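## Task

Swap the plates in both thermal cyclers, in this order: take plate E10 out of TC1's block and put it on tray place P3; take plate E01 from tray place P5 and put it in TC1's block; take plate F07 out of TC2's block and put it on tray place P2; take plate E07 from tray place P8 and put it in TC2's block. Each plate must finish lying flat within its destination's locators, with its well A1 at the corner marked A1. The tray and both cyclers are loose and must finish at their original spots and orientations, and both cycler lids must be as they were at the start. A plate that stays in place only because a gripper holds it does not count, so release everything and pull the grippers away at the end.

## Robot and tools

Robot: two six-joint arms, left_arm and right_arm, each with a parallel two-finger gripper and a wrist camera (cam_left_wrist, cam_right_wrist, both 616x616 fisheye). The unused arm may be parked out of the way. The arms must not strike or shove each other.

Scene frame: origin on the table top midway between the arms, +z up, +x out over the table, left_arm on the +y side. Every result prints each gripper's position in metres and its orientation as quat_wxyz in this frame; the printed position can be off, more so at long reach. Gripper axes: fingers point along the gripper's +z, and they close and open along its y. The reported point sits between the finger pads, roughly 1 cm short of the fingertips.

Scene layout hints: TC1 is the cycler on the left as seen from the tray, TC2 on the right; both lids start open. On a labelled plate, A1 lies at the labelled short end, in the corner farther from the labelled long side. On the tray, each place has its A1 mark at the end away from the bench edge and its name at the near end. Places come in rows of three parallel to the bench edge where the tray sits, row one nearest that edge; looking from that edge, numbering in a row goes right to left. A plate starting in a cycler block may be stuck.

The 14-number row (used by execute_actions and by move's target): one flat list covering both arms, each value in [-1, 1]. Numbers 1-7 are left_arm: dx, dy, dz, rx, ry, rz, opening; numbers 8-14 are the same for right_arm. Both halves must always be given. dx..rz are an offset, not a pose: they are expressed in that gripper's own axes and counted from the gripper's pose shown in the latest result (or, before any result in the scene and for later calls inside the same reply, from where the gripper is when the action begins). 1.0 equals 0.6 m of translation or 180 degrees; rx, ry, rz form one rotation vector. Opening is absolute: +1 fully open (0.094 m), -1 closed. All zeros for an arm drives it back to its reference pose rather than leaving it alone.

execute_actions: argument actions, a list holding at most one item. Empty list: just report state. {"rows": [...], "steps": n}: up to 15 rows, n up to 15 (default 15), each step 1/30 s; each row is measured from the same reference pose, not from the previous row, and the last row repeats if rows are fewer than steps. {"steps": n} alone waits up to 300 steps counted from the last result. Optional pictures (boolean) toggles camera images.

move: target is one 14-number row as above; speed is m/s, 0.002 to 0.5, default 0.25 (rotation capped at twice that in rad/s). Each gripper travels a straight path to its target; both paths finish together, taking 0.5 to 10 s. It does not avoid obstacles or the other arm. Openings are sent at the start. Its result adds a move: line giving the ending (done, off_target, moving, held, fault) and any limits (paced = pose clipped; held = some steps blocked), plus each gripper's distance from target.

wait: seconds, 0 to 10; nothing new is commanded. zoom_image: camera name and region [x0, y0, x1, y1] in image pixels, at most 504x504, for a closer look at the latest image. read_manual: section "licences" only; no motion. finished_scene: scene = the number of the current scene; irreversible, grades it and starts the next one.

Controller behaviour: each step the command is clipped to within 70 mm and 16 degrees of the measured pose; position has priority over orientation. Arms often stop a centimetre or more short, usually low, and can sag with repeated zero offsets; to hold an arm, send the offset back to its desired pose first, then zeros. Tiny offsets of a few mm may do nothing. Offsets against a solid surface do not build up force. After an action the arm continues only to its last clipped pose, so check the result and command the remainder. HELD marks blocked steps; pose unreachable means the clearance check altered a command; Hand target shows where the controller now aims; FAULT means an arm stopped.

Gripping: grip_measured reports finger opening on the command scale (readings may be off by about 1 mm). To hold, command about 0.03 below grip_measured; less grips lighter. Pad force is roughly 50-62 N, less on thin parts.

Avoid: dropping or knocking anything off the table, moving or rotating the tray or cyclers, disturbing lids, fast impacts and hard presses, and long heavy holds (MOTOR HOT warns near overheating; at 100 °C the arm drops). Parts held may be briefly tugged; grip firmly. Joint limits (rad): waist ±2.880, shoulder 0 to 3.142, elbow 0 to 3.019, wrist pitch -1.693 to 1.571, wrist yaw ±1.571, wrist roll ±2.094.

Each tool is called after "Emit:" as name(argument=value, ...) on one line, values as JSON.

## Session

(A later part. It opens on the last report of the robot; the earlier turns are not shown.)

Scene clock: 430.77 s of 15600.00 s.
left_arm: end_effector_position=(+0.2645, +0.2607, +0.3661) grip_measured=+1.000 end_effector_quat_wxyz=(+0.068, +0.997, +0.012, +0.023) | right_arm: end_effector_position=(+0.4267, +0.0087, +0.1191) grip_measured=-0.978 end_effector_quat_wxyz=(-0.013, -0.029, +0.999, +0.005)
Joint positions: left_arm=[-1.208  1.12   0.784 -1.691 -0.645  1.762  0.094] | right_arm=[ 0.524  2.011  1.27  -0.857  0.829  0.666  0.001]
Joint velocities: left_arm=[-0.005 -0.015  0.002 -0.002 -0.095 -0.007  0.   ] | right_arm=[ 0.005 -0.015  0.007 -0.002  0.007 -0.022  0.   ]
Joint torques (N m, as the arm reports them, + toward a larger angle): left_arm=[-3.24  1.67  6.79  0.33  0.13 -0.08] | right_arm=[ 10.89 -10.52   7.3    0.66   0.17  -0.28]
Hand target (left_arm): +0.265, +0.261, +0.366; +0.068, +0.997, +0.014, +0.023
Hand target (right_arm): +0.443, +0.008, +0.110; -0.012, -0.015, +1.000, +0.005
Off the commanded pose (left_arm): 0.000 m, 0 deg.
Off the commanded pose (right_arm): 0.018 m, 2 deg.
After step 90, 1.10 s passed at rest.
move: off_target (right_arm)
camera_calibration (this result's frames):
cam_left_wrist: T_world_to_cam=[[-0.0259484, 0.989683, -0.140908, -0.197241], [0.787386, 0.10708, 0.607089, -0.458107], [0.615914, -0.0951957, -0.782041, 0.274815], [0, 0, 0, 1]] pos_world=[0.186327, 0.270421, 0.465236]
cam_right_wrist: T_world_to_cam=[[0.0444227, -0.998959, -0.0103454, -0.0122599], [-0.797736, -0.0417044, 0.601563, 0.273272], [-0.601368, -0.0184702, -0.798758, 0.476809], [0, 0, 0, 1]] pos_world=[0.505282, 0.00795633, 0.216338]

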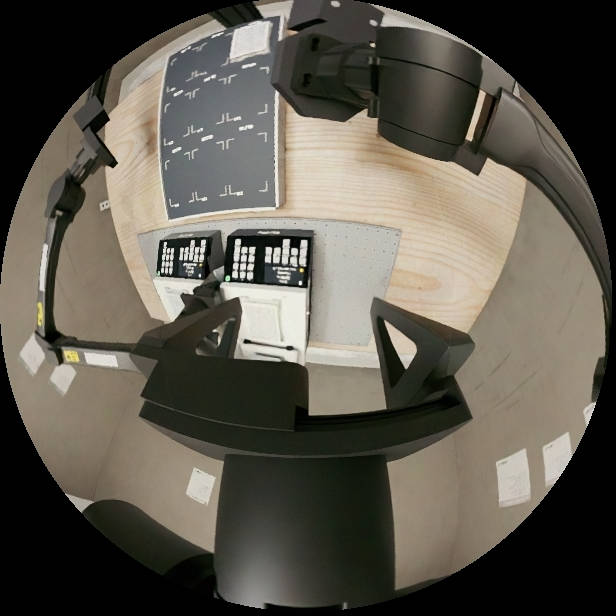

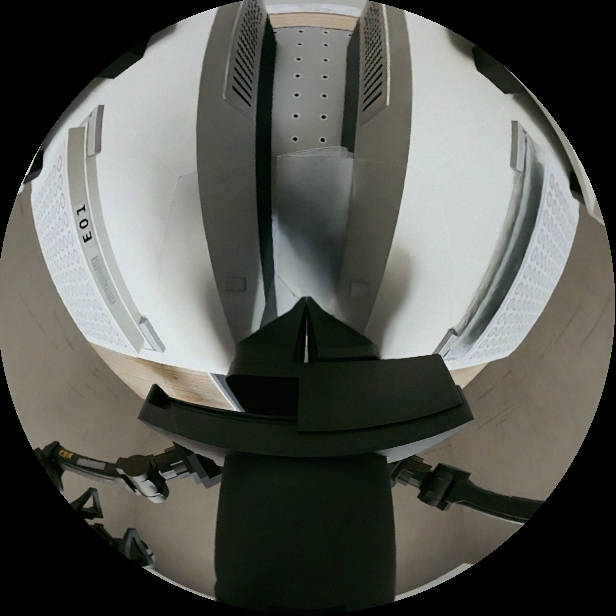

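Emit:
move(target=[0,0,0,0,0,0,1,0,0,0.08,0,0,0,-1], speed=0.03)

Scene clock: 433.33 s of 15600.00 s.
left_arm: end_effector_position=(+0.2645, +0.2607, +0.3661) grip_measured=+1.000 end_effector_quat_wxyz=(+0.068, +0.997, +0.012, +0.023) | right_arm: end_effector_position=(+0.4310, +0.0153, +0.0930) grip_measured=-0.978 end_effector_quat_wxyz=(+0.000, -0.029, +0.999, +0.015)
Joint positions: left_arm=[-1.208  1.12   0.784 -1.691 -0.645  1.762  0.094] | right_arm=[ 0.49   2.038  1.25  -0.724  0.829  0.578  0.001]
Joint velocities: left_arm=[-0.005  0.005  0.002  0.007 -0.022  0.022  0.   ] | right_arm=[-0.005  0.005  0.022 -0.007  0.037 -0.066 -0.001]
Joint torques (N m, as the arm reports them, + toward a larger angle): left_arm=[-3.74  1.06  6.81  0.29  0.12  0.  ] | right_arm=[ 10.48 -10.52   3.79   1.07   0.05  -0.22]
Hand target (left_arm): +0.265, +0.261, +0.366; +0.068, +0.997, +0.012, +0.023
Hand target (right_arm): +0.425, +0.009, +0.072; -0.013, -0.029, +0.999, +0.006
Off the commanded pose (left_arm): 0.000 m, 0 deg.
Off the commanded pose (right_arm): 0.023 m, 2 deg.
move: off_target (right_arm)
camera_calibration (this result's frames):
cam_left_wrist: T_world_to_cam=[[-0.0259484, 0.989683, -0.140908, -0.197241], [0.787386, 0.10708, 0.607089, -0.458107], [0.615914, -0.0951957, -0.782041, 0.274815], [0, 0, 0, 1]] pos_world=[0.186327, 0.270421, 0.465236]
cam_right_wrist: T_world_to_cam=[[0.045037, -0.998556, -0.0292699, -0.00466642], [-0.812951, -0.0536627, 0.579855, 0.301461], [-0.580588, -0.00231996, -0.814194, 0.450908], [0, 0, 0, 1]] pos_world=[0.507075, 0.0125636, 0.192187]

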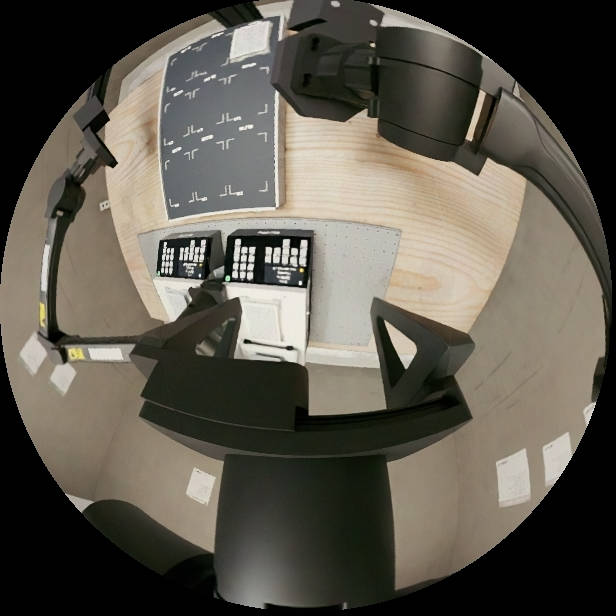

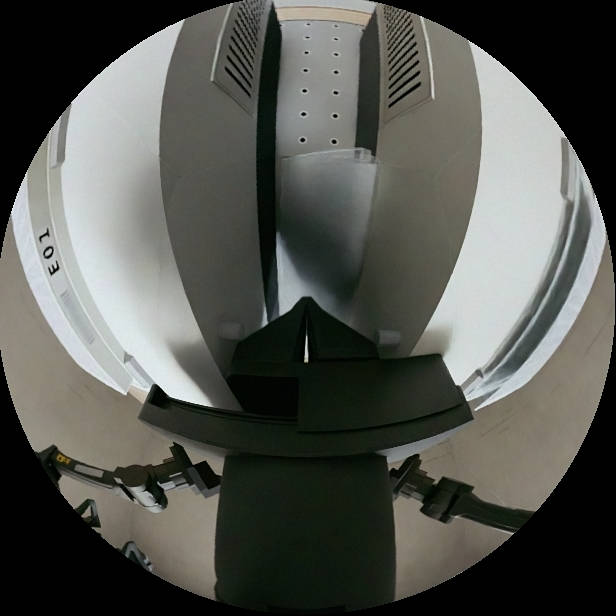

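Emit:
move(target=[0,0,0,0,0,0,1,0.08,-0.02,0.0,0,-0.2,0,-1], speed=0.05)

Scene clock: 441.13 s of 15600.00 s.
left_arm: end_effector_position=(+0.2645, +0.2607, +0.3661) grip_measured=+1.000 end_effector_quat_wxyz=(+0.068, +0.997, +0.012, +0.023) | right_arm: end_effector_position=(+0.3999, +0.0044, +0.0998) grip_measured=-0.979 end_effector_quat_wxyz=(+0.317, -0.004, +0.948, +0.029)
Joint positions: left_arm=[-1.208  1.12   0.784 -1.691 -0.645  1.762  0.094] | right_arm=[ 0.55   2.08   0.73   0.836  1.    -0.169  0.001]
Joint velocities: left_arm=[ 0.005 -0.024 -0.012 -0.002 -0.007  0.037  0.   ] | right_arm=[-0.015 -0.005 -0.012 -0.002  0.022 -0.066  0.   ]
Joint torques (N m, as the arm reports them, + toward a larger angle): left_arm=[-3.9   1.33  6.72  0.23  0.12  0.01] | right_arm=[10.77 -9.06  0.74  1.8   0.44 -0.22]
Hand target (left_arm): +0.265, +0.261, +0.366; +0.068, +0.997, +0.012, +0.023
Hand target (right_arm): +0.384, +0.002, +0.092; +0.310, -0.024, +0.950, +0.018
Off the commanded pose (left_arm): 0.000 m, 0 deg.
Off the commanded pose (right_arm): 0.018 m, 2 deg.
move: off_target (right_arm)
camera_calibration (this result's frames):
cam_left_wrist: T_world_to_cam=[[-0.0259484, 0.989683, -0.140908, -0.197241], [0.787386, 0.10708, 0.607089, -0.458107], [0.615914, -0.0951957, -0.782041, 0.274815], [0, 0, 0, 1]] pos_world=[0.186327, 0.270421, 0.465236]
cam_right_wrist: T_world_to_cam=[[0.0157337, -0.998141, -0.0588737, 0.000721806], [-0.999574, -0.014255, -0.0254525, 0.406454], [0.024566, 0.0592491, -0.997941, 0.214365], [0, 0, 0, 1]] pos_world=[0.401003, -0.00618649, 0.224312]

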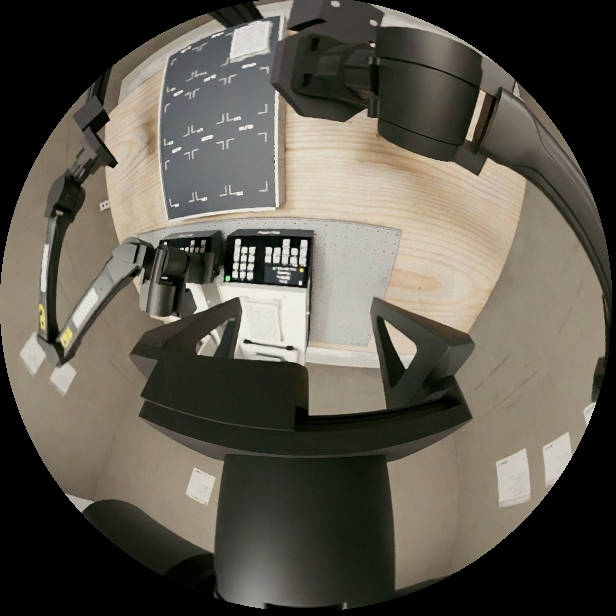

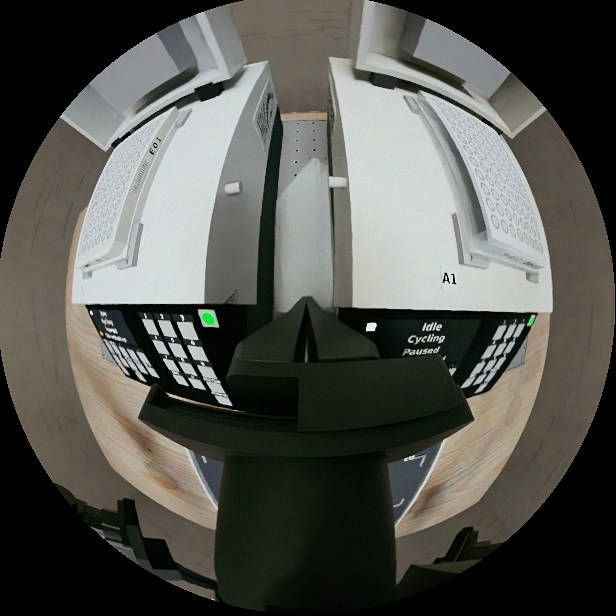

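Advance along the finger axis.

Emit:
move(target=[0,0,0,0,0,0,1,0,0,0.1,0,0,0,-1], speed=0.03)

Scene clock: 443.97 s of 15600.00 s.
left_arm: end_effector_position=(+0.2645, +0.2607, +0.3661) grip_measured=+1.000 end_effector_quat_wxyz=(+0.068, +0.997, +0.012, +0.023) | right_arm: end_effector_position=(+0.4136, +0.0222, +0.0726) grip_measured=-0.979 end_effector_quat_wxyz=(+0.321, -0.024, +0.945, +0.052)
Joint positions: left_arm=[-1.208  1.12   0.784 -1.691 -0.645  1.762  0.094] | right_arm=[ 0.495  2.15   0.783  0.884  0.895 -0.232  0.001]
Joint velocities: left_arm=[-0.005 -0.005 -0.012 -0.007 -0.066 -0.007  0.   ] | right_arm=[-0.005 -0.005 -0.002  0.002 -0.022 -0.022 -0.001]
Joint torques (N m, as the arm reports them, + toward a larger angle): left_arm=[-3.22  1.92  6.75  0.39  0.12  0.  ] | right_arm=[ 6.61 -9.69  4.82  1.99  0.1  -0.41]
Hand target (left_arm): +0.265, +0.261, +0.366; +0.068, +0.997, +0.012, +0.023
Hand target (right_arm): +0.434, +0.006, +0.053; +0.317, -0.004, +0.948, +0.029
Off the commanded pose (left_arm): 0.000 m, 0 deg.
Off the commanded pose (right_arm): 0.034 m, 4 deg.
move: off_target (right_arm)
camera_calibration (this result's frames):
cam_left_wrist: T_world_to_cam=[[-0.0259484, 0.989683, -0.140908, -0.197241], [0.787386, 0.10708, 0.607089, -0.458107], [0.615914, -0.0951957, -0.782041, 0.274815], [0, 0, 0, 1]] pos_world=[0.186327, 0.270421, 0.465236]
cam_right_wrist: T_world_to_cam=[[0.0675723, -0.993623, -0.0902623, -0.0025494], [-0.997232, -0.0644491, -0.0370819, 0.420787], [0.0310281, 0.0925181, -0.995227, 0.182242], [0, 0, 0, 1]] pos_world=[0.414139, 0.00772552, 0.196746]

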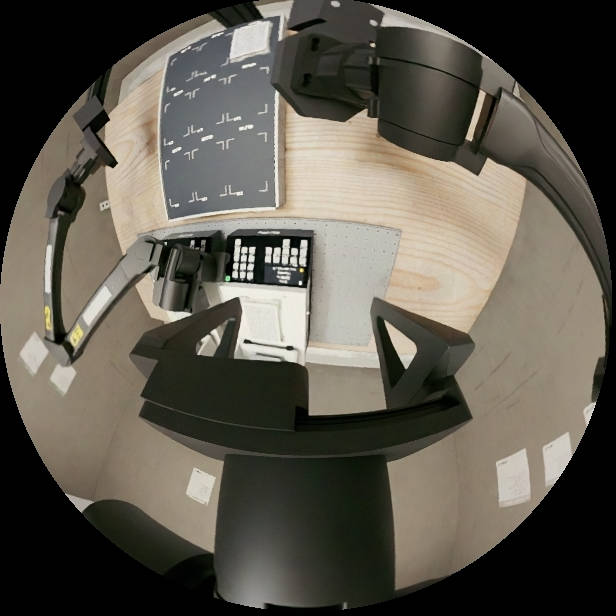

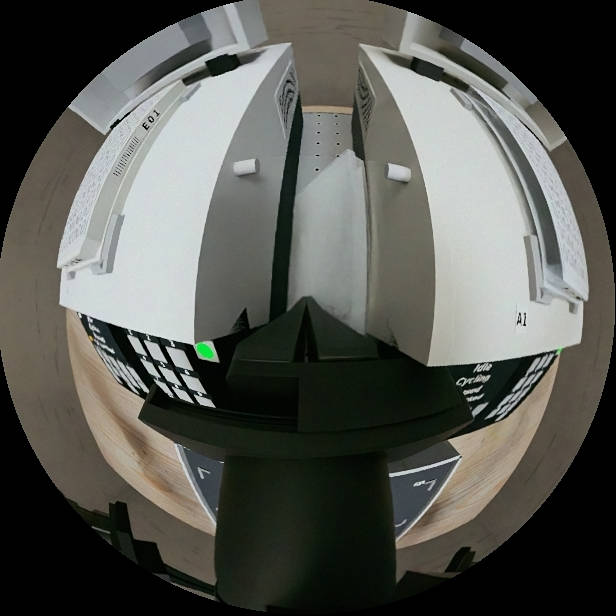

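Emit:
move(target=[0,0,0,0,0,0,1,0,-0.05,0.02,0.1,0,0,-1], speed=0.04)

Emit:
move(target=[0,0,0,0,0,0,1,0.08,-0.01,-0.04,0,0,0,-1], speed=0.03)

Scene clock: 450.00 s of 15600.00 s.
left_arm: end_effector_position=(+0.2645, +0.2607, +0.3661) grip_measured=+1.000 end_effector_quat_wxyz=(+0.068, +0.997, +0.012, +0.023) | right_arm: end_effector_position=(+0.4158, +0.0141, +0.0803) grip_measured=-0.980 end_effector_quat_wxyz=(+0.337, -0.006, +0.940, -0.054)
Joint positions: left_arm=[-1.208  1.12   0.784 -1.691 -0.645  1.762  0.094] | right_arm=[ 0.537  2.233  0.837  1.063  1.126 -0.387  0.001]
Joint velocities: left_arm=[-0.005 -0.005 -0.002 -0.012 -0.051 -0.022  0.   ] | right_arm=[-0.015 -0.015 -0.002  0.022 -0.022 -0.022  0.   ]
Joint torques (N m, as the arm reports them, + toward a larger angle): left_arm=[-3.18  1.49  6.69  0.31  0.15 -0.03] | right_arm=[ 8.04 -9.2   4.09  2.29  2.22 -0.11]
Hand target (left_arm): +0.265, +0.261, +0.366; +0.068, +0.997, +0.012, +0.023
Hand target (right_arm): +0.421, -0.006, +0.061; +0.318, +0.026, +0.943, -0.096
Off the commanded pose (left_arm): 0.000 m, 0 deg.
Off the commanded pose (right_arm): 0.029 m, 7 deg.
move: off_target (right_arm)
camera_calibration (this result's frames):
cam_left_wrist: T_world_to_cam=[[-0.0259484, 0.989683, -0.140908, -0.197241], [0.787386, 0.10708, 0.607089, -0.458107], [0.615914, -0.0951957, -0.782041, 0.274815], [0, 0, 0, 1]] pos_world=[0.186327, 0.270421, 0.465236]
cam_right_wrist: T_world_to_cam=[[-0.0343759, -0.994661, 0.0973034, 0.017308], [-0.997121, 0.0275504, -0.0706418, 0.424093], [0.0675839, -0.0994517, -0.992745, 0.177853], [0, 0, 0, 1]] pos_world=[0.411447, 0.0232195, 0.204837]

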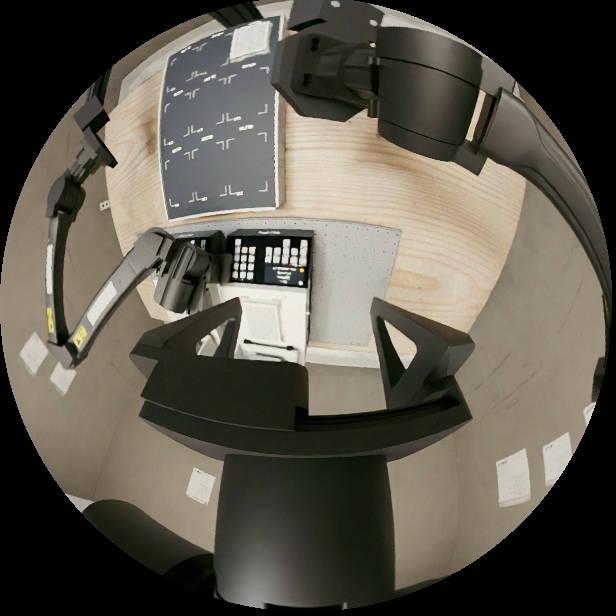

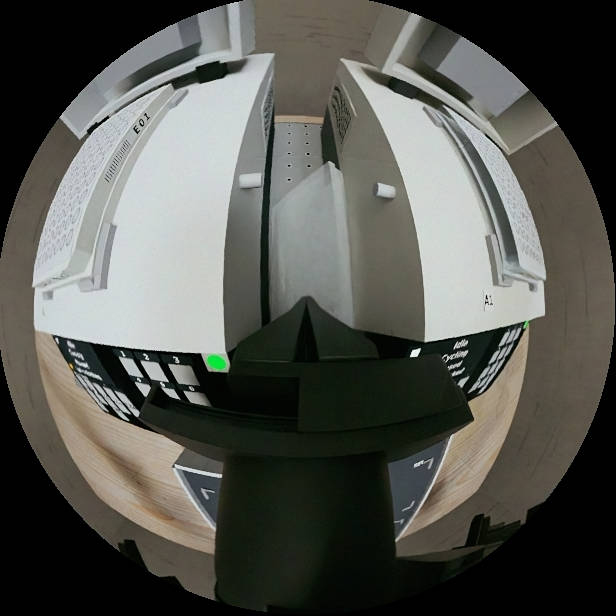

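Scene clock: 452.10 s of 15600.00 s.
left_arm: end_effector_position=(+0.2645, +0.2607, +0.3661) grip_measured=+1.000 end_effector_quat_wxyz=(+0.068, +0.997, +0.012, +0.023) | right_arm: end_effector_position=(+0.3786, +0.0148, +0.0774) grip_measured=-0.980 end_effector_quat_wxyz=(+0.346, -0.001, +0.937, -0.043)
Joint positions: left_arm=[-1.208  1.12   0.784 -1.691 -0.645  1.762  0.094] | right_arm=[ 0.568  2.289  0.773  1.189  1.133 -0.37   0.001]
Joint velocities: left_arm=[-0.005  0.005  0.007  0.002  0.037  0.007  0.   ] | right_arm=[ 0.005 -0.015  0.002  0.007 -0.022 -0.007 -0.   ]
Joint torques (N m, as the arm reports them, + toward a larger angle): left_arm=[-3.63  1.38  6.65  0.31  0.11  0.  ] | right_arm=[10.95 -9.49  0.01  1.9   0.62 -0.05]
Hand target (left_arm): +0.265, +0.261, +0.366; +0.068, +0.997, +0.012, +0.023
Hand target (right_arm): +0.363, +0.009, +0.069; +0.337, -0.007, +0.940, -0.053
Off the commanded pose (left_arm): 0.000 m, 0 deg.
Off the commanded pose (right_arm): 0.019 m, 2 deg.
move: off_target (right_arm)
camera_calibration (this result's frames):
cam_left_wrist: T_world_to_cam=[[-0.0259484, 0.989683, -0.140908, -0.197241], [0.787386, 0.10708, 0.607089, -0.458107], [0.615914, -0.0951957, -0.782041, 0.274815], [0, 0, 0, 1]] pos_world=[0.186327, 0.270421, 0.465236]
cam_right_wrist: T_world_to_cam=[[-0.0385165, -0.996579, 0.0731174, 0.0204076], [-0.99545, 0.0318849, -0.089792, 0.38757], [0.0871536, -0.0762432, -0.993273, 0.169862], [0, 0, 0, 1]] pos_world=[0.371788, 0.020931, 0.202028]

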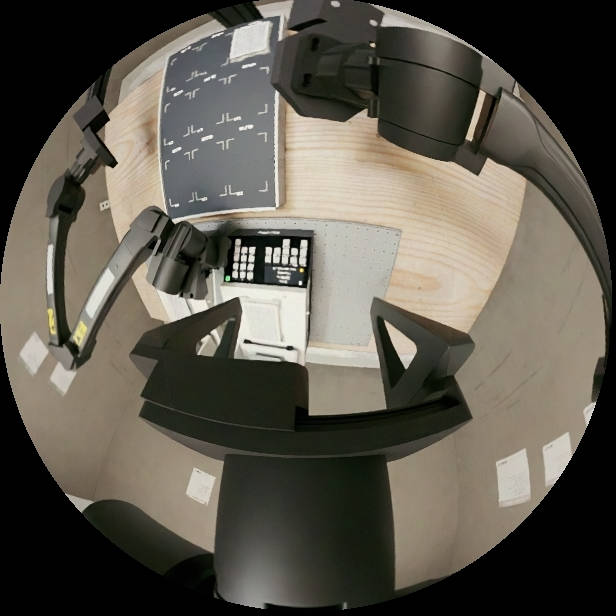

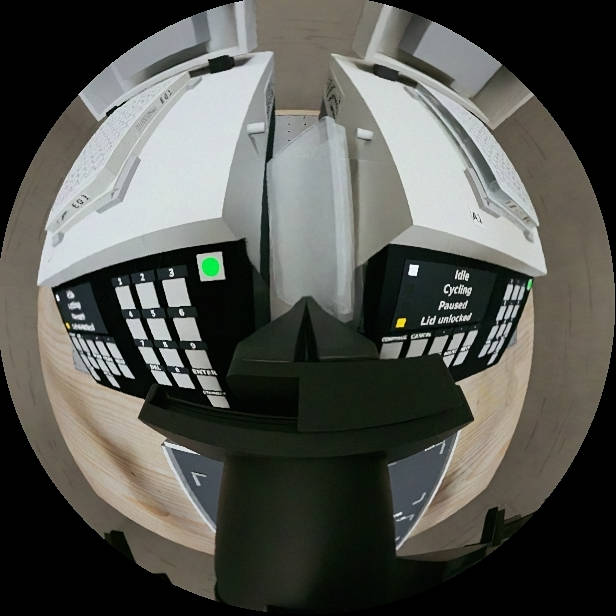

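It dragged! Repeat: lift a bit, go forward, press, drag.

Emit:
move(target=[0,0,0,0,0,0,1,-0.09,0,0.02,0,0,0,-1], speed=0.05)

Emit:
move(target=[0,0,0,0,0,0,1,0.03,-0.02,0.06,0,0,0,-1], speed=0.04)

Emit:
move(target=[0,0,0,0,0,0,1,0.13,-0.01,-0.08,0,0,0,-1], speed=0.03)

Scene clock: 454.73 s of 15600.00 s.
left_arm: end_effector_position=(+0.2645, +0.2607, +0.3661) grip_measured=+1.000 end_effector_quat_wxyz=(+0.068, +0.997, +0.012, +0.023) | right_arm: end_effector_position=(+0.4167, +0.0147, +0.1014) grip_measured=-0.980 end_effector_quat_wxyz=(+0.345, -0.007, +0.938, -0.041)
Joint positions: left_arm=[-1.208  1.12   0.784 -1.691 -0.645  1.762  0.094] | right_arm=[ 0.568  2.187  0.815  1.032  1.126 -0.37   0.001]
Joint velocities: left_arm=[-0.005 -0.015 -0.012  0.017 -0.037 -0.037  0.   ] | right_arm=[-0.005 -0.015 -0.007 -0.017 -0.022 -0.007  0.001]
Joint torques (N m, as the arm reports them, + toward a larger angle): left_arm=[-3.38  1.39  6.67  0.27  0.12  0.  ] | right_arm=[ 10.77 -11.95   3.99   0.55  -0.02  -0.19]
Hand target (left_arm): +0.265, +0.261, +0.366; +0.068, +0.997, +0.012, +0.023
Hand target (right_arm): +0.428, +0.014, +0.104; +0.347, -0.001, +0.937, -0.043
Off the commanded pose (left_arm): 0.000 m, 0 deg.
Off the commanded pose (right_arm): 0.011 m, 1 deg.
move: off_target (right_arm)
camera_calibration (this result's frames):
cam_left_wrist: T_world_to_cam=[[-0.0259484, 0.989683, -0.140908, -0.197241], [0.787386, 0.10708, 0.607089, -0.458107], [0.615914, -0.0951957, -0.782041, 0.274815], [0, 0, 0, 1]] pos_world=[0.186327, 0.270421, 0.465236]
cam_right_wrist: T_world_to_cam=[[-0.0245929, -0.997011, 0.0732419, 0.0142533], [-0.996078, 0.0182095, -0.0865815, 0.427755], [0.084989, -0.075084, -0.993549, 0.19136], [0, 0, 0, 1]] pos_world=[0.410164, 0.0207895, 0.226117]

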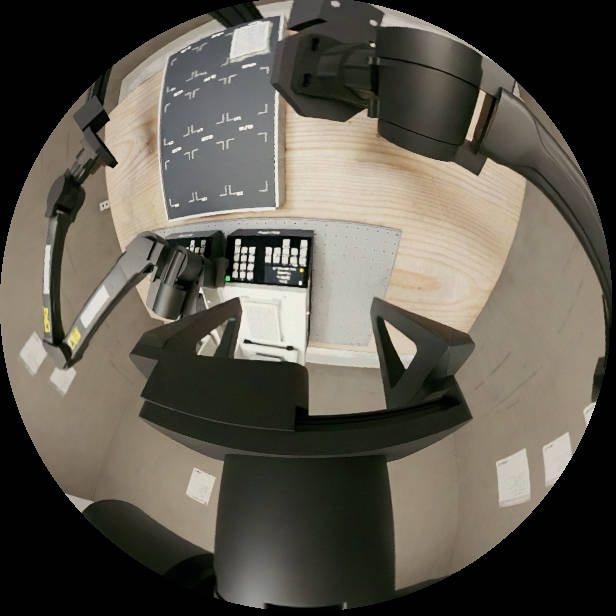

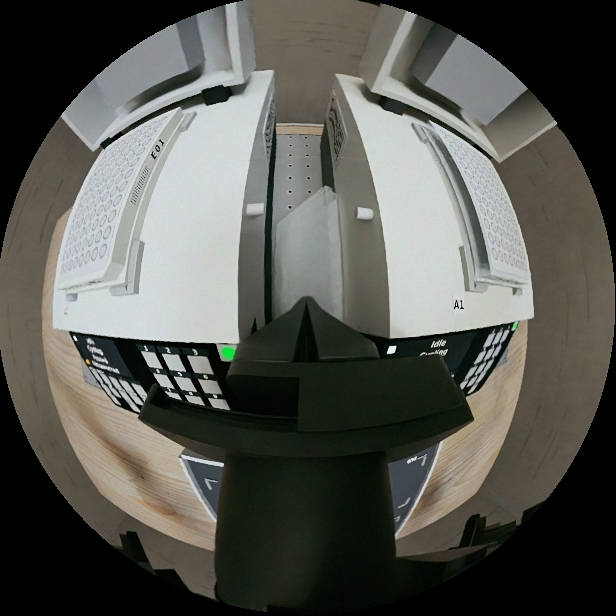

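Scene clock: 456.00 s of 15600.00 s.
left_arm: end_effector_position=(+0.2645, +0.2607, +0.3661) grip_measured=+1.000 end_effector_quat_wxyz=(+0.068, +0.997, +0.012, +0.023) | right_arm: end_effector_position=(+0.4264, +0.0139, +0.0864) grip_measured=-0.980 end_effector_quat_wxyz=(+0.360, -0.011, +0.933, -0.020)
Joint positions: left_arm=[-1.208  1.12   0.784 -1.691 -0.645  1.762  0.094] | right_arm=[ 0.522  2.211  0.815  1.111  1.033 -0.416  0.001]
Joint velocities: left_arm=[-0.005  0.005 -0.002 -0.002 -0.037 -0.051  0.   ] | right_arm=[ 0.005  0.005 -0.002 -0.012  0.007  0.066 -0.001]
Joint torques (N m, as the arm reports them, + toward a larger angle): left_arm=[-3.31  1.4   6.69  0.3   0.11  0.  ] | right_arm=[ 7.45 -9.41  2.16  2.01  0.13 -0.24]
Hand target (left_arm): +0.265, +0.261, +0.366; +0.068, +0.997, +0.012, +0.023
Hand target (right_arm): +0.425, -0.001, +0.064; +0.345, -0.007, +0.938, -0.040
Off the commanded pose (left_arm): 0.000 m, 0 deg.
Off the commanded pose (right_arm): 0.027 m, 3 deg.
move: off_target (right_arm)
camera_calibration (this result's frames):
cam_left_wrist: T_world_to_cam=[[-0.0259484, 0.989683, -0.140908, -0.197241], [0.787386, 0.10708, 0.607089, -0.458107], [0.615914, -0.0951957, -0.782041, 0.274815], [0, 0, 0, 1]] pos_world=[0.186327, 0.270421, 0.465236]
cam_right_wrist: T_world_to_cam=[[-0.00428072, -0.999315, 0.0367678, 0.00929237], [-0.993194, -0.000030777, -0.11647, 0.437693], [0.116391, -0.0370162, -0.992513, 0.161544], [0, 0, 0, 1]] pos_world=[0.415952, 0.0152792, 0.210971]

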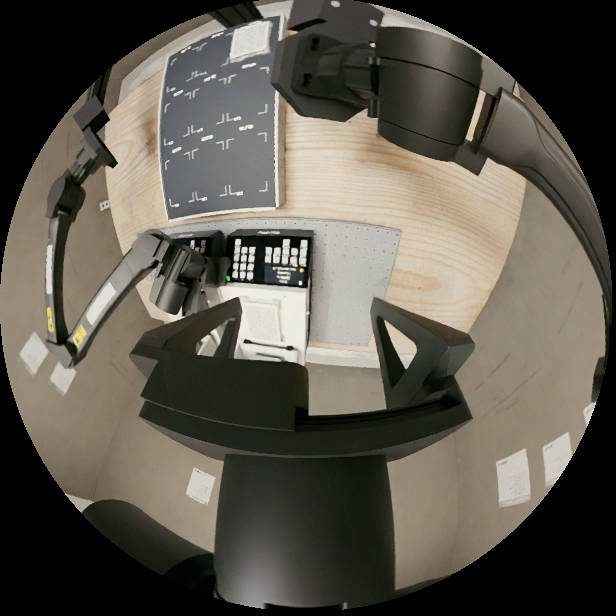

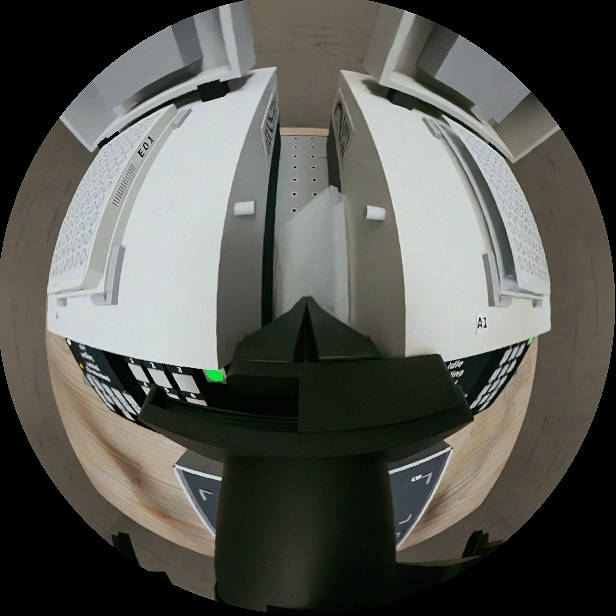

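Scene clock: 459.67 s of 15600.00 s.
left_arm: end_effector_position=(+0.2645, +0.2607, +0.3661) grip_measured=+1.000 end_effector_quat_wxyz=(+0.068, +0.997, +0.012, +0.023) | right_arm: end_effector_position=(+0.3432, +0.0071, +0.0698) grip_measured=-0.980 end_effector_quat_wxyz=(+0.359, -0.010, +0.933, -0.023)
Joint positions: left_arm=[-1.208  1.12   0.784 -1.691 -0.645  1.762  0.094] | right_arm=[ 0.576  2.35   0.692  1.346  1.09  -0.386  0.001]
Joint velocities: left_arm=[-0.005 -0.015 -0.002  0.002 -0.037 -0.007  0.   ] | right_arm=[-0.005 -0.005 -0.002  0.002 -0.022 -0.051 -0.001]
Joint torques (N m, as the arm reports them, + toward a larger angle): left_arm=[-3.32  1.42  6.67  0.3   0.11  0.01] | right_arm=[11.13 -9.11  0.35  1.87  0.02 -0.05]
Hand target (left_arm): +0.265, +0.261, +0.366; +0.068, +0.997, +0.012, +0.023
Hand target (right_arm): +0.336, +0.008, +0.069; +0.360, -0.011, +0.933, -0.020
Off the commanded pose (left_arm): 0.000 m, 0 deg.
Off the commanded pose (right_arm): 0.007 m, 0 deg.
move: done
camera_calibration (this result's frames):
cam_left_wrist: T_world_to_cam=[[-0.0259484, 0.989683, -0.140908, -0.197241], [0.787386, 0.10708, 0.607089, -0.458107], [0.615914, -0.0951957, -0.782041, 0.274815], [0, 0, 0, 1]] pos_world=[0.186327, 0.270421, 0.465236]
cam_right_wrist: T_world_to_cam=[[-0.00684704, -0.999099, 0.0418898, 0.00334004], [-0.993393, 0.0019969, -0.114746, 0.353049], [0.114559, -0.0423987, -0.992511, 0.155143], [0, 0, 0, 1]] pos_world=[0.332966, 0.00920988, 0.194352]

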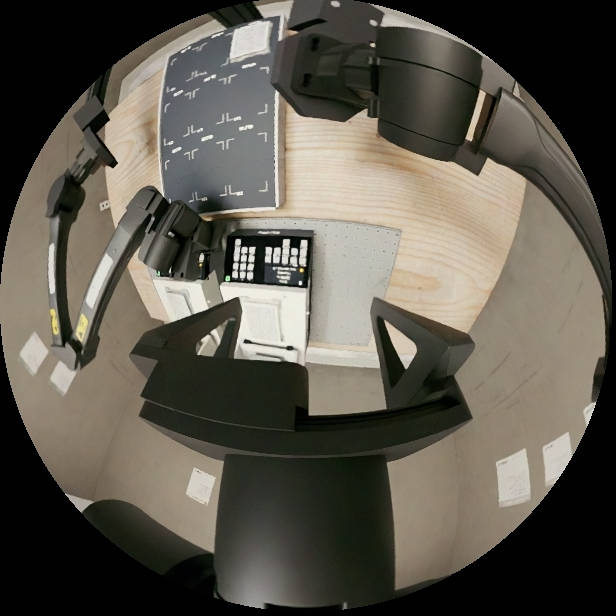

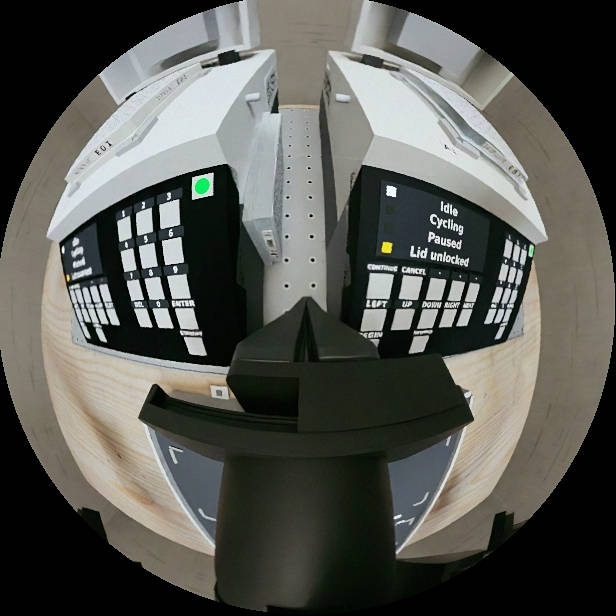

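Emit:
move(target=[0,0,0,0,0,0,1,-0.07,0.0,-0.07,0,0,0,-1], speed=0.05)

Emit:
move(target=[0,0,0,0,0,0,1,-0.09,0.05,0.08,0,0,0,-1], speed=0.05)

Scene clock: 462.47 s of 15600.00 s.
left_arm: end_effector_position=(+0.2645, +0.2607, +0.3661) grip_measured=+1.000 end_effector_quat_wxyz=(+0.068, +0.997, +0.012, +0.023) | right_arm: end_effector_position=(+0.3514, +0.0073, +0.1229) grip_measured=-0.980 end_effector_quat_wxyz=(+0.356, -0.006, +0.934, -0.029)
Joint positions: left_arm=[-1.208  1.12   0.784 -1.691 -0.645  1.762  0.094] | right_arm=[ 0.673  2.2    0.676  1.138  1.196 -0.3    0.001]
Joint velocities: left_arm=[ 0.005 -0.005 -0.002 -0.007  0.051 -0.007  0.   ] | right_arm=[-0.024  0.005 -0.007  0.012  0.037  0.051 -0.001]
Joint torques (N m, as the arm reports them, + toward a larger angle): left_arm=[-3.69  1.54  6.69  0.37  0.14 -0.03] | right_arm=[ 11.8  -10.42   1.52   0.6    0.07  -0.01]
Hand target (left_arm): +0.265, +0.261, +0.366; +0.068, +0.997, +0.012, +0.023
Hand target (right_arm): +0.347, +0.010, +0.130; +0.359, -0.010, +0.933, -0.023
Off the commanded pose (left_arm): 0.000 m, 0 deg.
Off the commanded pose (right_arm): 0.009 m, 1 deg.
move: done
camera_calibration (this result's frames):
cam_left_wrist: T_world_to_cam=[[-0.0259484, 0.989683, -0.140908, -0.197241], [0.787386, 0.10708, 0.607089, -0.458107], [0.615914, -0.0951957, -0.782041, 0.274815], [0, 0, 0, 1]] pos_world=[0.186327, 0.270421, 0.465236]
cam_right_wrist: T_world_to_cam=[[-0.0191702, -0.998594, 0.0494272, 0.00475806], [-0.993869, 0.0136489, -0.109714, 0.366823], [0.108885, -0.0512275, -0.992733, 0.209008], [0, 0, 0, 1]] pos_world=[0.341907, 0.0104516, 0.247499]

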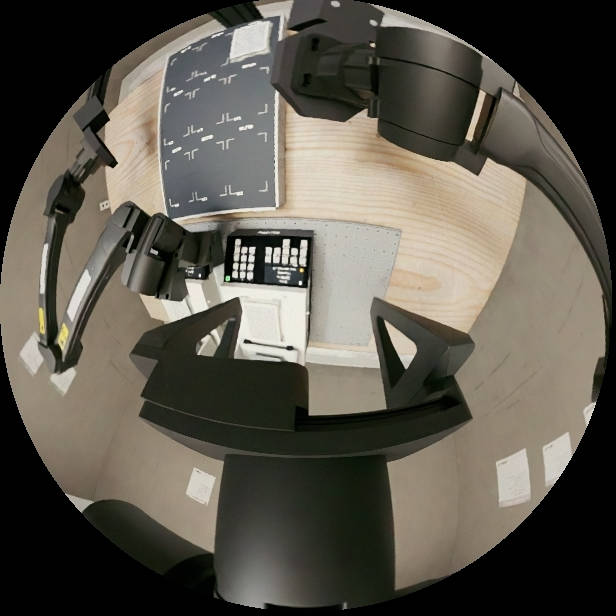

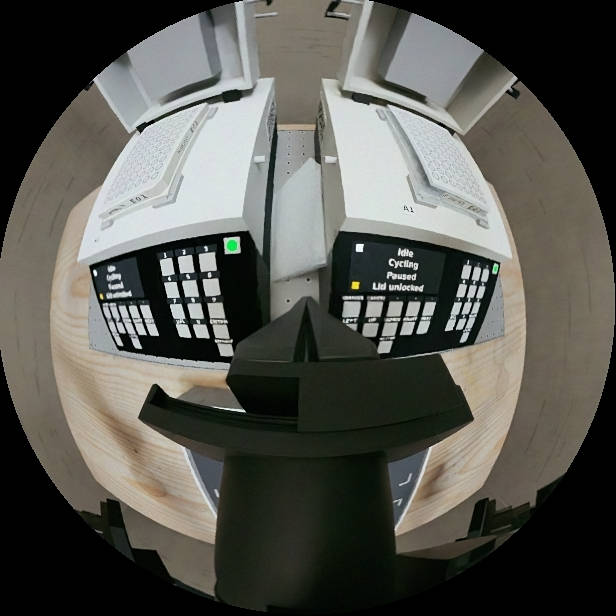

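Scene clock: 464.27 s of 15600.00 s.
left_arm: end_effector_position=(+0.2645, +0.2607, +0.3661) grip_measured=+1.000 end_effector_quat_wxyz=(+0.068, +0.997, +0.012, +0.023) | right_arm: end_effector_position=(+0.4009, +0.0367, +0.1239) grip_measured=-0.980 end_effector_quat_wxyz=(+0.356, -0.022, +0.934, -0.025)
Joint positions: left_arm=[-1.208  1.12   0.784 -1.691 -0.645  1.762  0.094] | right_arm=[ 0.638  2.193  0.813  1.009  1.147 -0.348  0.001]
Joint velocities: left_arm=[-0.005 -0.015 -0.012  0.002  0.007 -0.051  0.   ] | right_arm=[-0.005  0.005 -0.002 -0.012 -0.022 -0.022 -0.   ]
Joint torques (N m, as the arm reports them, + toward a larger angle): left_arm=[-3.32  1.51  6.7   0.39  0.14  0.  ] | right_arm=[  9.11 -11.36   6.06   0.62  -0.37  -0.24]
Hand target (left_arm): +0.265, +0.261, +0.366; +0.068, +0.997, +0.012, +0.023
Hand target (right_arm): +0.424, +0.034, +0.122; +0.357, -0.006, +0.934, -0.029
Off the commanded pose (left_arm): 0.000 m, 0 deg.
Off the commanded pose (right_arm): 0.023 m, 2 deg.
move: off_target (right_arm)
camera_calibration (this result's frames):
cam_left_wrist: T_world_to_cam=[[-0.0259484, 0.989683, -0.140908, -0.197241], [0.787386, 0.10708, 0.607089, -0.458107], [0.615914, -0.0951957, -0.782041, 0.274815], [0, 0, 0, 1]] pos_world=[0.186327, 0.270421, 0.465236]
cam_right_wrist: T_world_to_cam=[[0.0140802, -0.998403, 0.0547076, 0.0209511], [-0.993955, -0.0199335, -0.107966, 0.416762], [0.108884, -0.0528567, -0.992648, 0.206152], [0, 0, 0, 1]] pos_world=[0.391501, 0.0401217, 0.248486]

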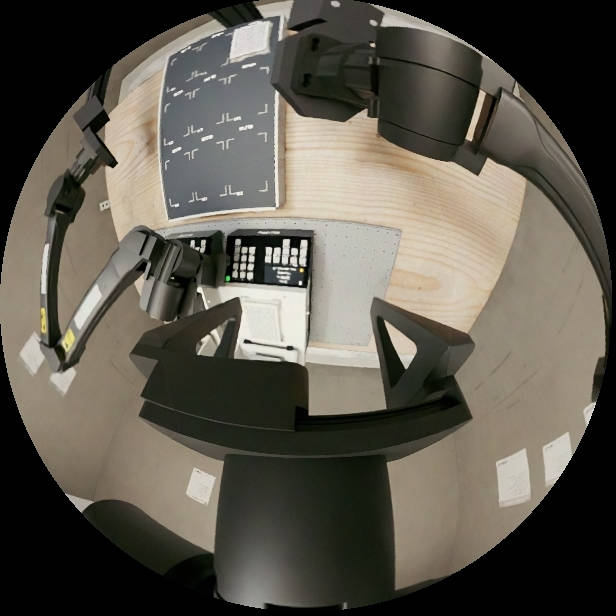

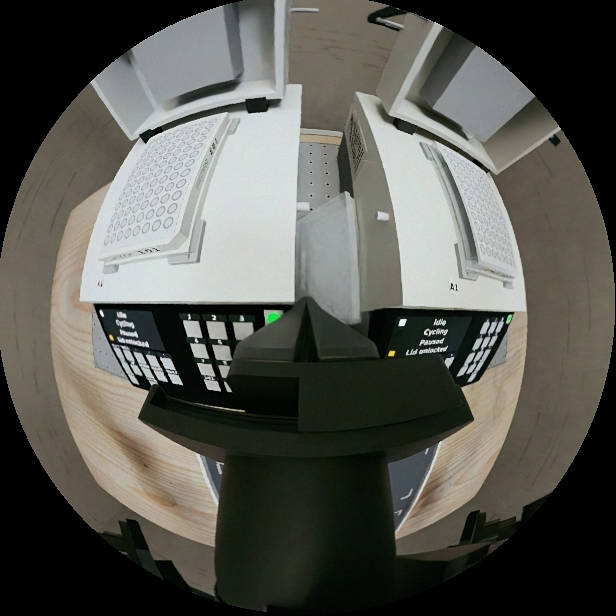

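Emit:
move(target=[0,0,0,0,0,0,1,0.07,-0.04,0.1,0,0,0,-1], speed=0.05)

Emit:
move(target=[0,0,0,0,0,0,1,0.13,-0.01,-0.06,0,0,0,-1], speed=0.03)

Emit:
move(target=[0,0,0,0,0,0,1,-0.06,0.0,-0.07,0,0,0,-1], speed=0.05)

Scene clock: 467.33 s of 15600.00 s.
left_arm: end_effector_position=(+0.2645, +0.2607, +0.3661) grip_measured=+1.000 end_effector_quat_wxyz=(+0.068, +0.997, +0.012, +0.023) | right_arm: end_effector_position=(+0.4154, +0.0200, +0.0794) grip_measured=-0.980 end_effector_quat_wxyz=(+0.373, -0.016, +0.928, -0.007)
Joint positions: left_arm=[-1.208  1.12   0.784 -1.691 -0.645  1.762  0.094] | right_arm=[ 0.52   2.257  0.802  1.2    0.995 -0.441  0.001]
Joint velocities: left_arm=[-0.015  0.005 -0.007  0.002 -0.022  0.007  0.   ] | right_arm=[-0.005 -0.005  0.002  0.007 -0.022 -0.037 -0.001]
Joint torques (N m, as the arm reports them, + toward a larger angle): left_arm=[-3.01  1.28  6.73  0.33  0.1  -0.02] | right_arm=[ 7.97 -8.36  1.54  1.77 -0.26 -0.24]
Hand target (left_arm): +0.265, +0.261, +0.366; +0.068, +0.997, +0.012, +0.023
Hand target (right_arm): +0.409, +0.008, +0.053; +0.356, -0.022, +0.934, -0.025
Off the commanded pose (left_arm): 0.000 m, 0 deg.
Off the commanded pose (right_arm): 0.030 m, 3 deg.
move: off_target (right_arm)
camera_calibration (this result's frames):
cam_left_wrist: T_world_to_cam=[[-0.0259484, 0.989683, -0.140908, -0.197241], [0.787386, 0.10708, 0.607089, -0.458107], [0.615914, -0.0951957, -0.782041, 0.274815], [0, 0, 0, 1]] pos_world=[0.186327, 0.270421, 0.465236]
cam_right_wrist: T_world_to_cam=[[0.0147636, -0.999742, 0.0172369, 0.00929212], [-0.989447, -0.0170923, -0.143882, 0.426925], [0.14414, -0.0149308, -0.989445, 0.143874], [0, 0, 0, 1]] pos_world=[0.401545, 0.018735, 0.203623]

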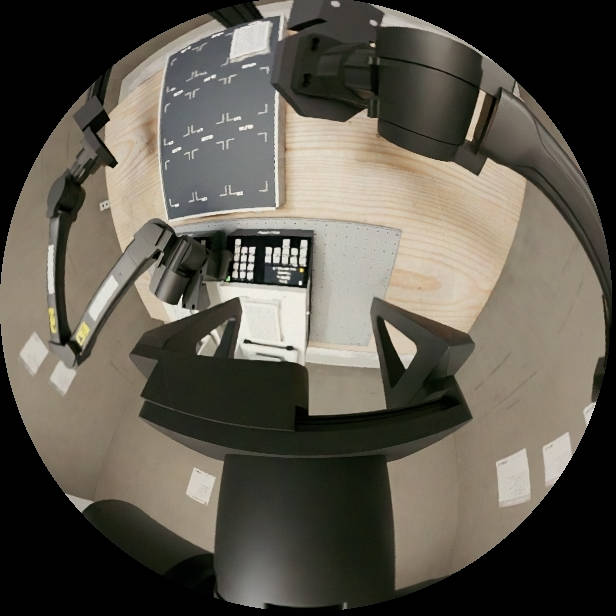

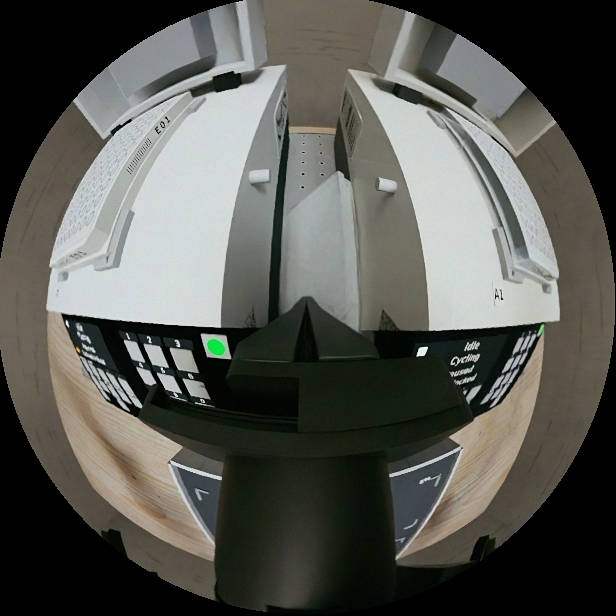

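Scene clock: 470.50 s of 15600.00 s.
left_arm: end_effector_position=(+0.2645, +0.2607, +0.3661) grip_measured=+1.000 end_effector_quat_wxyz=(+0.068, +0.997, +0.012, +0.023) | right_arm: end_effector_position=(+0.3414, +0.0118, +0.0517) grip_measured=-0.980 end_effector_quat_wxyz=(+0.373, -0.016, +0.928, -0.010)
Joint positions: left_arm=[-1.208  1.12   0.784 -1.691 -0.645  1.762  0.094] | right_arm=[ 0.539  2.42   0.708  1.452  1.018 -0.436  0.001]
Joint velocities: left_arm=[-0.024  0.005  0.007 -0.007  0.007 -0.022  0.   ] | right_arm=[ 0.005 -0.005 -0.002  0.017 -0.051  0.007 -0.001]
Joint torques (N m, as the arm reports them, + toward a larger angle): left_arm=[-3.29  1.3   6.67  0.35  0.11 -0.01] | right_arm=[11.08 -9.22 -0.36  1.96 -0.02 -0.05]
Hand target (left_arm): +0.265, +0.261, +0.366; +0.068, +0.997, +0.012, +0.023
Hand target (right_arm): +0.334, +0.013, +0.051; +0.373, -0.016, +0.928, -0.007
Off the commanded pose (left_arm): 0.000 m, 0 deg.
Off the commanded pose (right_arm): 0.007 m, 0 deg.
move: done
camera_calibration (this result's frames):
cam_left_wrist: T_world_to_cam=[[-0.0259484, 0.989683, -0.140908, -0.197241], [0.787386, 0.10708, 0.607089, -0.458107], [0.615914, -0.0951957, -0.782041, 0.274815], [0, 0, 0, 1]] pos_world=[0.186327, 0.270421, 0.465236]
cam_right_wrist: T_world_to_cam=[[0.0123305, -0.999684, 0.0218837, 0.00323788], [-0.98955, -0.0153441, -0.143374, 0.349583], [0.143664, -0.0198871, -0.989427, 0.12723], [0, 0, 0, 1]] pos_world=[0.327612, 0.0111311, 0.175935]

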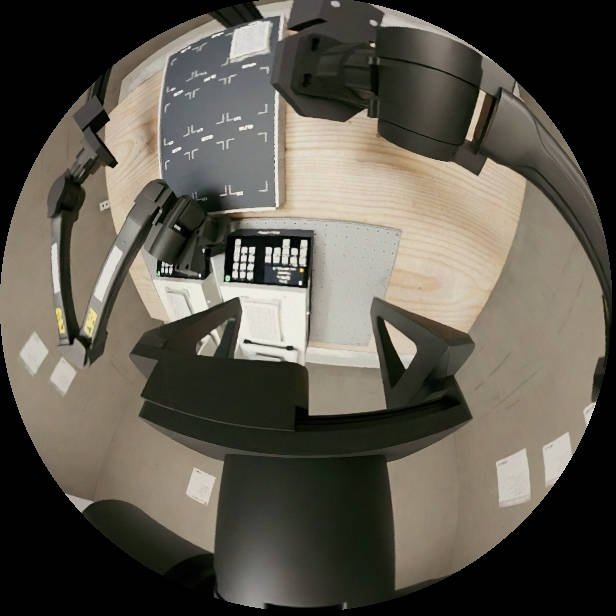

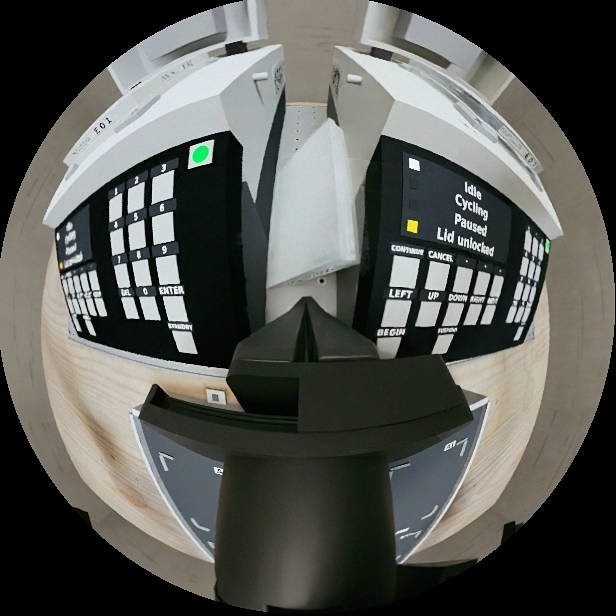

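Scene clock: 471.93 s of 15600.00 s.
left_arm: end_effector_position=(+0.2645, +0.2607, +0.3661) grip_measured=+1.000 end_effector_quat_wxyz=(+0.068, +0.997, +0.012, +0.023) | right_arm: end_effector_position=(+0.3427, +0.0104, +0.1005) grip_measured=-0.980 end_effector_quat_wxyz=(+0.370, -0.012, +0.929, -0.016)
Joint positions: left_arm=[-1.208  1.12   0.784 -1.691 -0.645  1.762  0.094] | right_arm=[ 0.638  2.295  0.67   1.315  1.128 -0.376  0.001]
Joint velocities: left_arm=[-0.005  0.005 -0.007  0.002 -0.037 -0.066  0.   ] | right_arm=[-0.005 -0.005  0.012 -0.032 -0.022 -0.007  0.001]
Joint torques (N m, as the arm reports them, + toward a larger angle): left_arm=[-2.96  1.35  6.64  0.36  0.13 -0.01] | right_arm=[11.67 -9.97  0.74  0.92  0.02 -0.04]
Hand target (left_arm): +0.265, +0.261, +0.366; +0.068, +0.997, +0.012, +0.023
Hand target (right_arm): +0.339, +0.013, +0.107; +0.373, -0.016, +0.928, -0.010
Off the commanded pose (left_arm): 0.000 m, 0 deg.
Off the commanded pose (right_arm): 0.008 m, 1 deg.
move: done
camera_calibration (this result's frames):
cam_left_wrist: T_world_to_cam=[[-0.0259484, 0.989683, -0.140908, -0.197241], [0.787386, 0.10708, 0.607089, -0.458107], [0.615914, -0.0951957, -0.782041, 0.274815], [0, 0, 0, 1]] pos_world=[0.186327, 0.270421, 0.465236]
cam_right_wrist: T_world_to_cam=[[0.0000777879, -0.999543, 0.0302413, 0.00408456], [-0.990352, -0.00426761, -0.138507, 0.357533], [0.138572, -0.0299387, -0.9899, 0.177175], [0, 0, 0, 1]] pos_world=[0.329532, 0.0109129, 0.224783]

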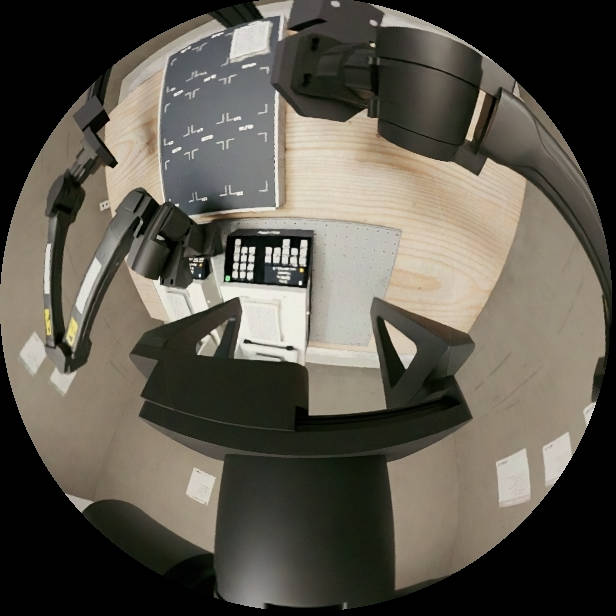

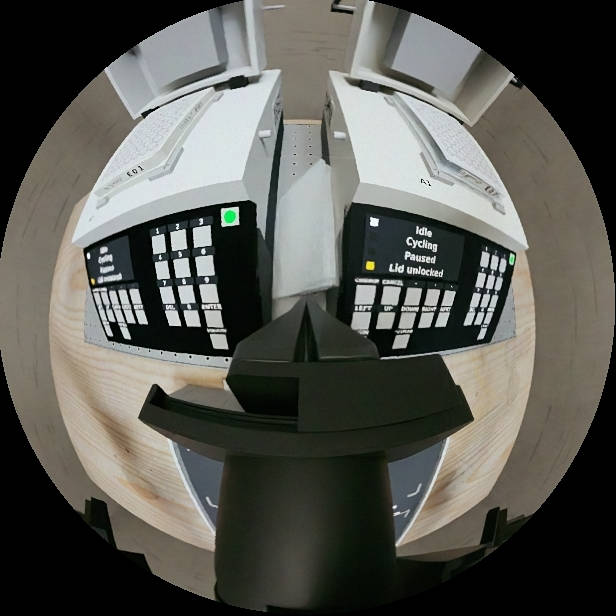

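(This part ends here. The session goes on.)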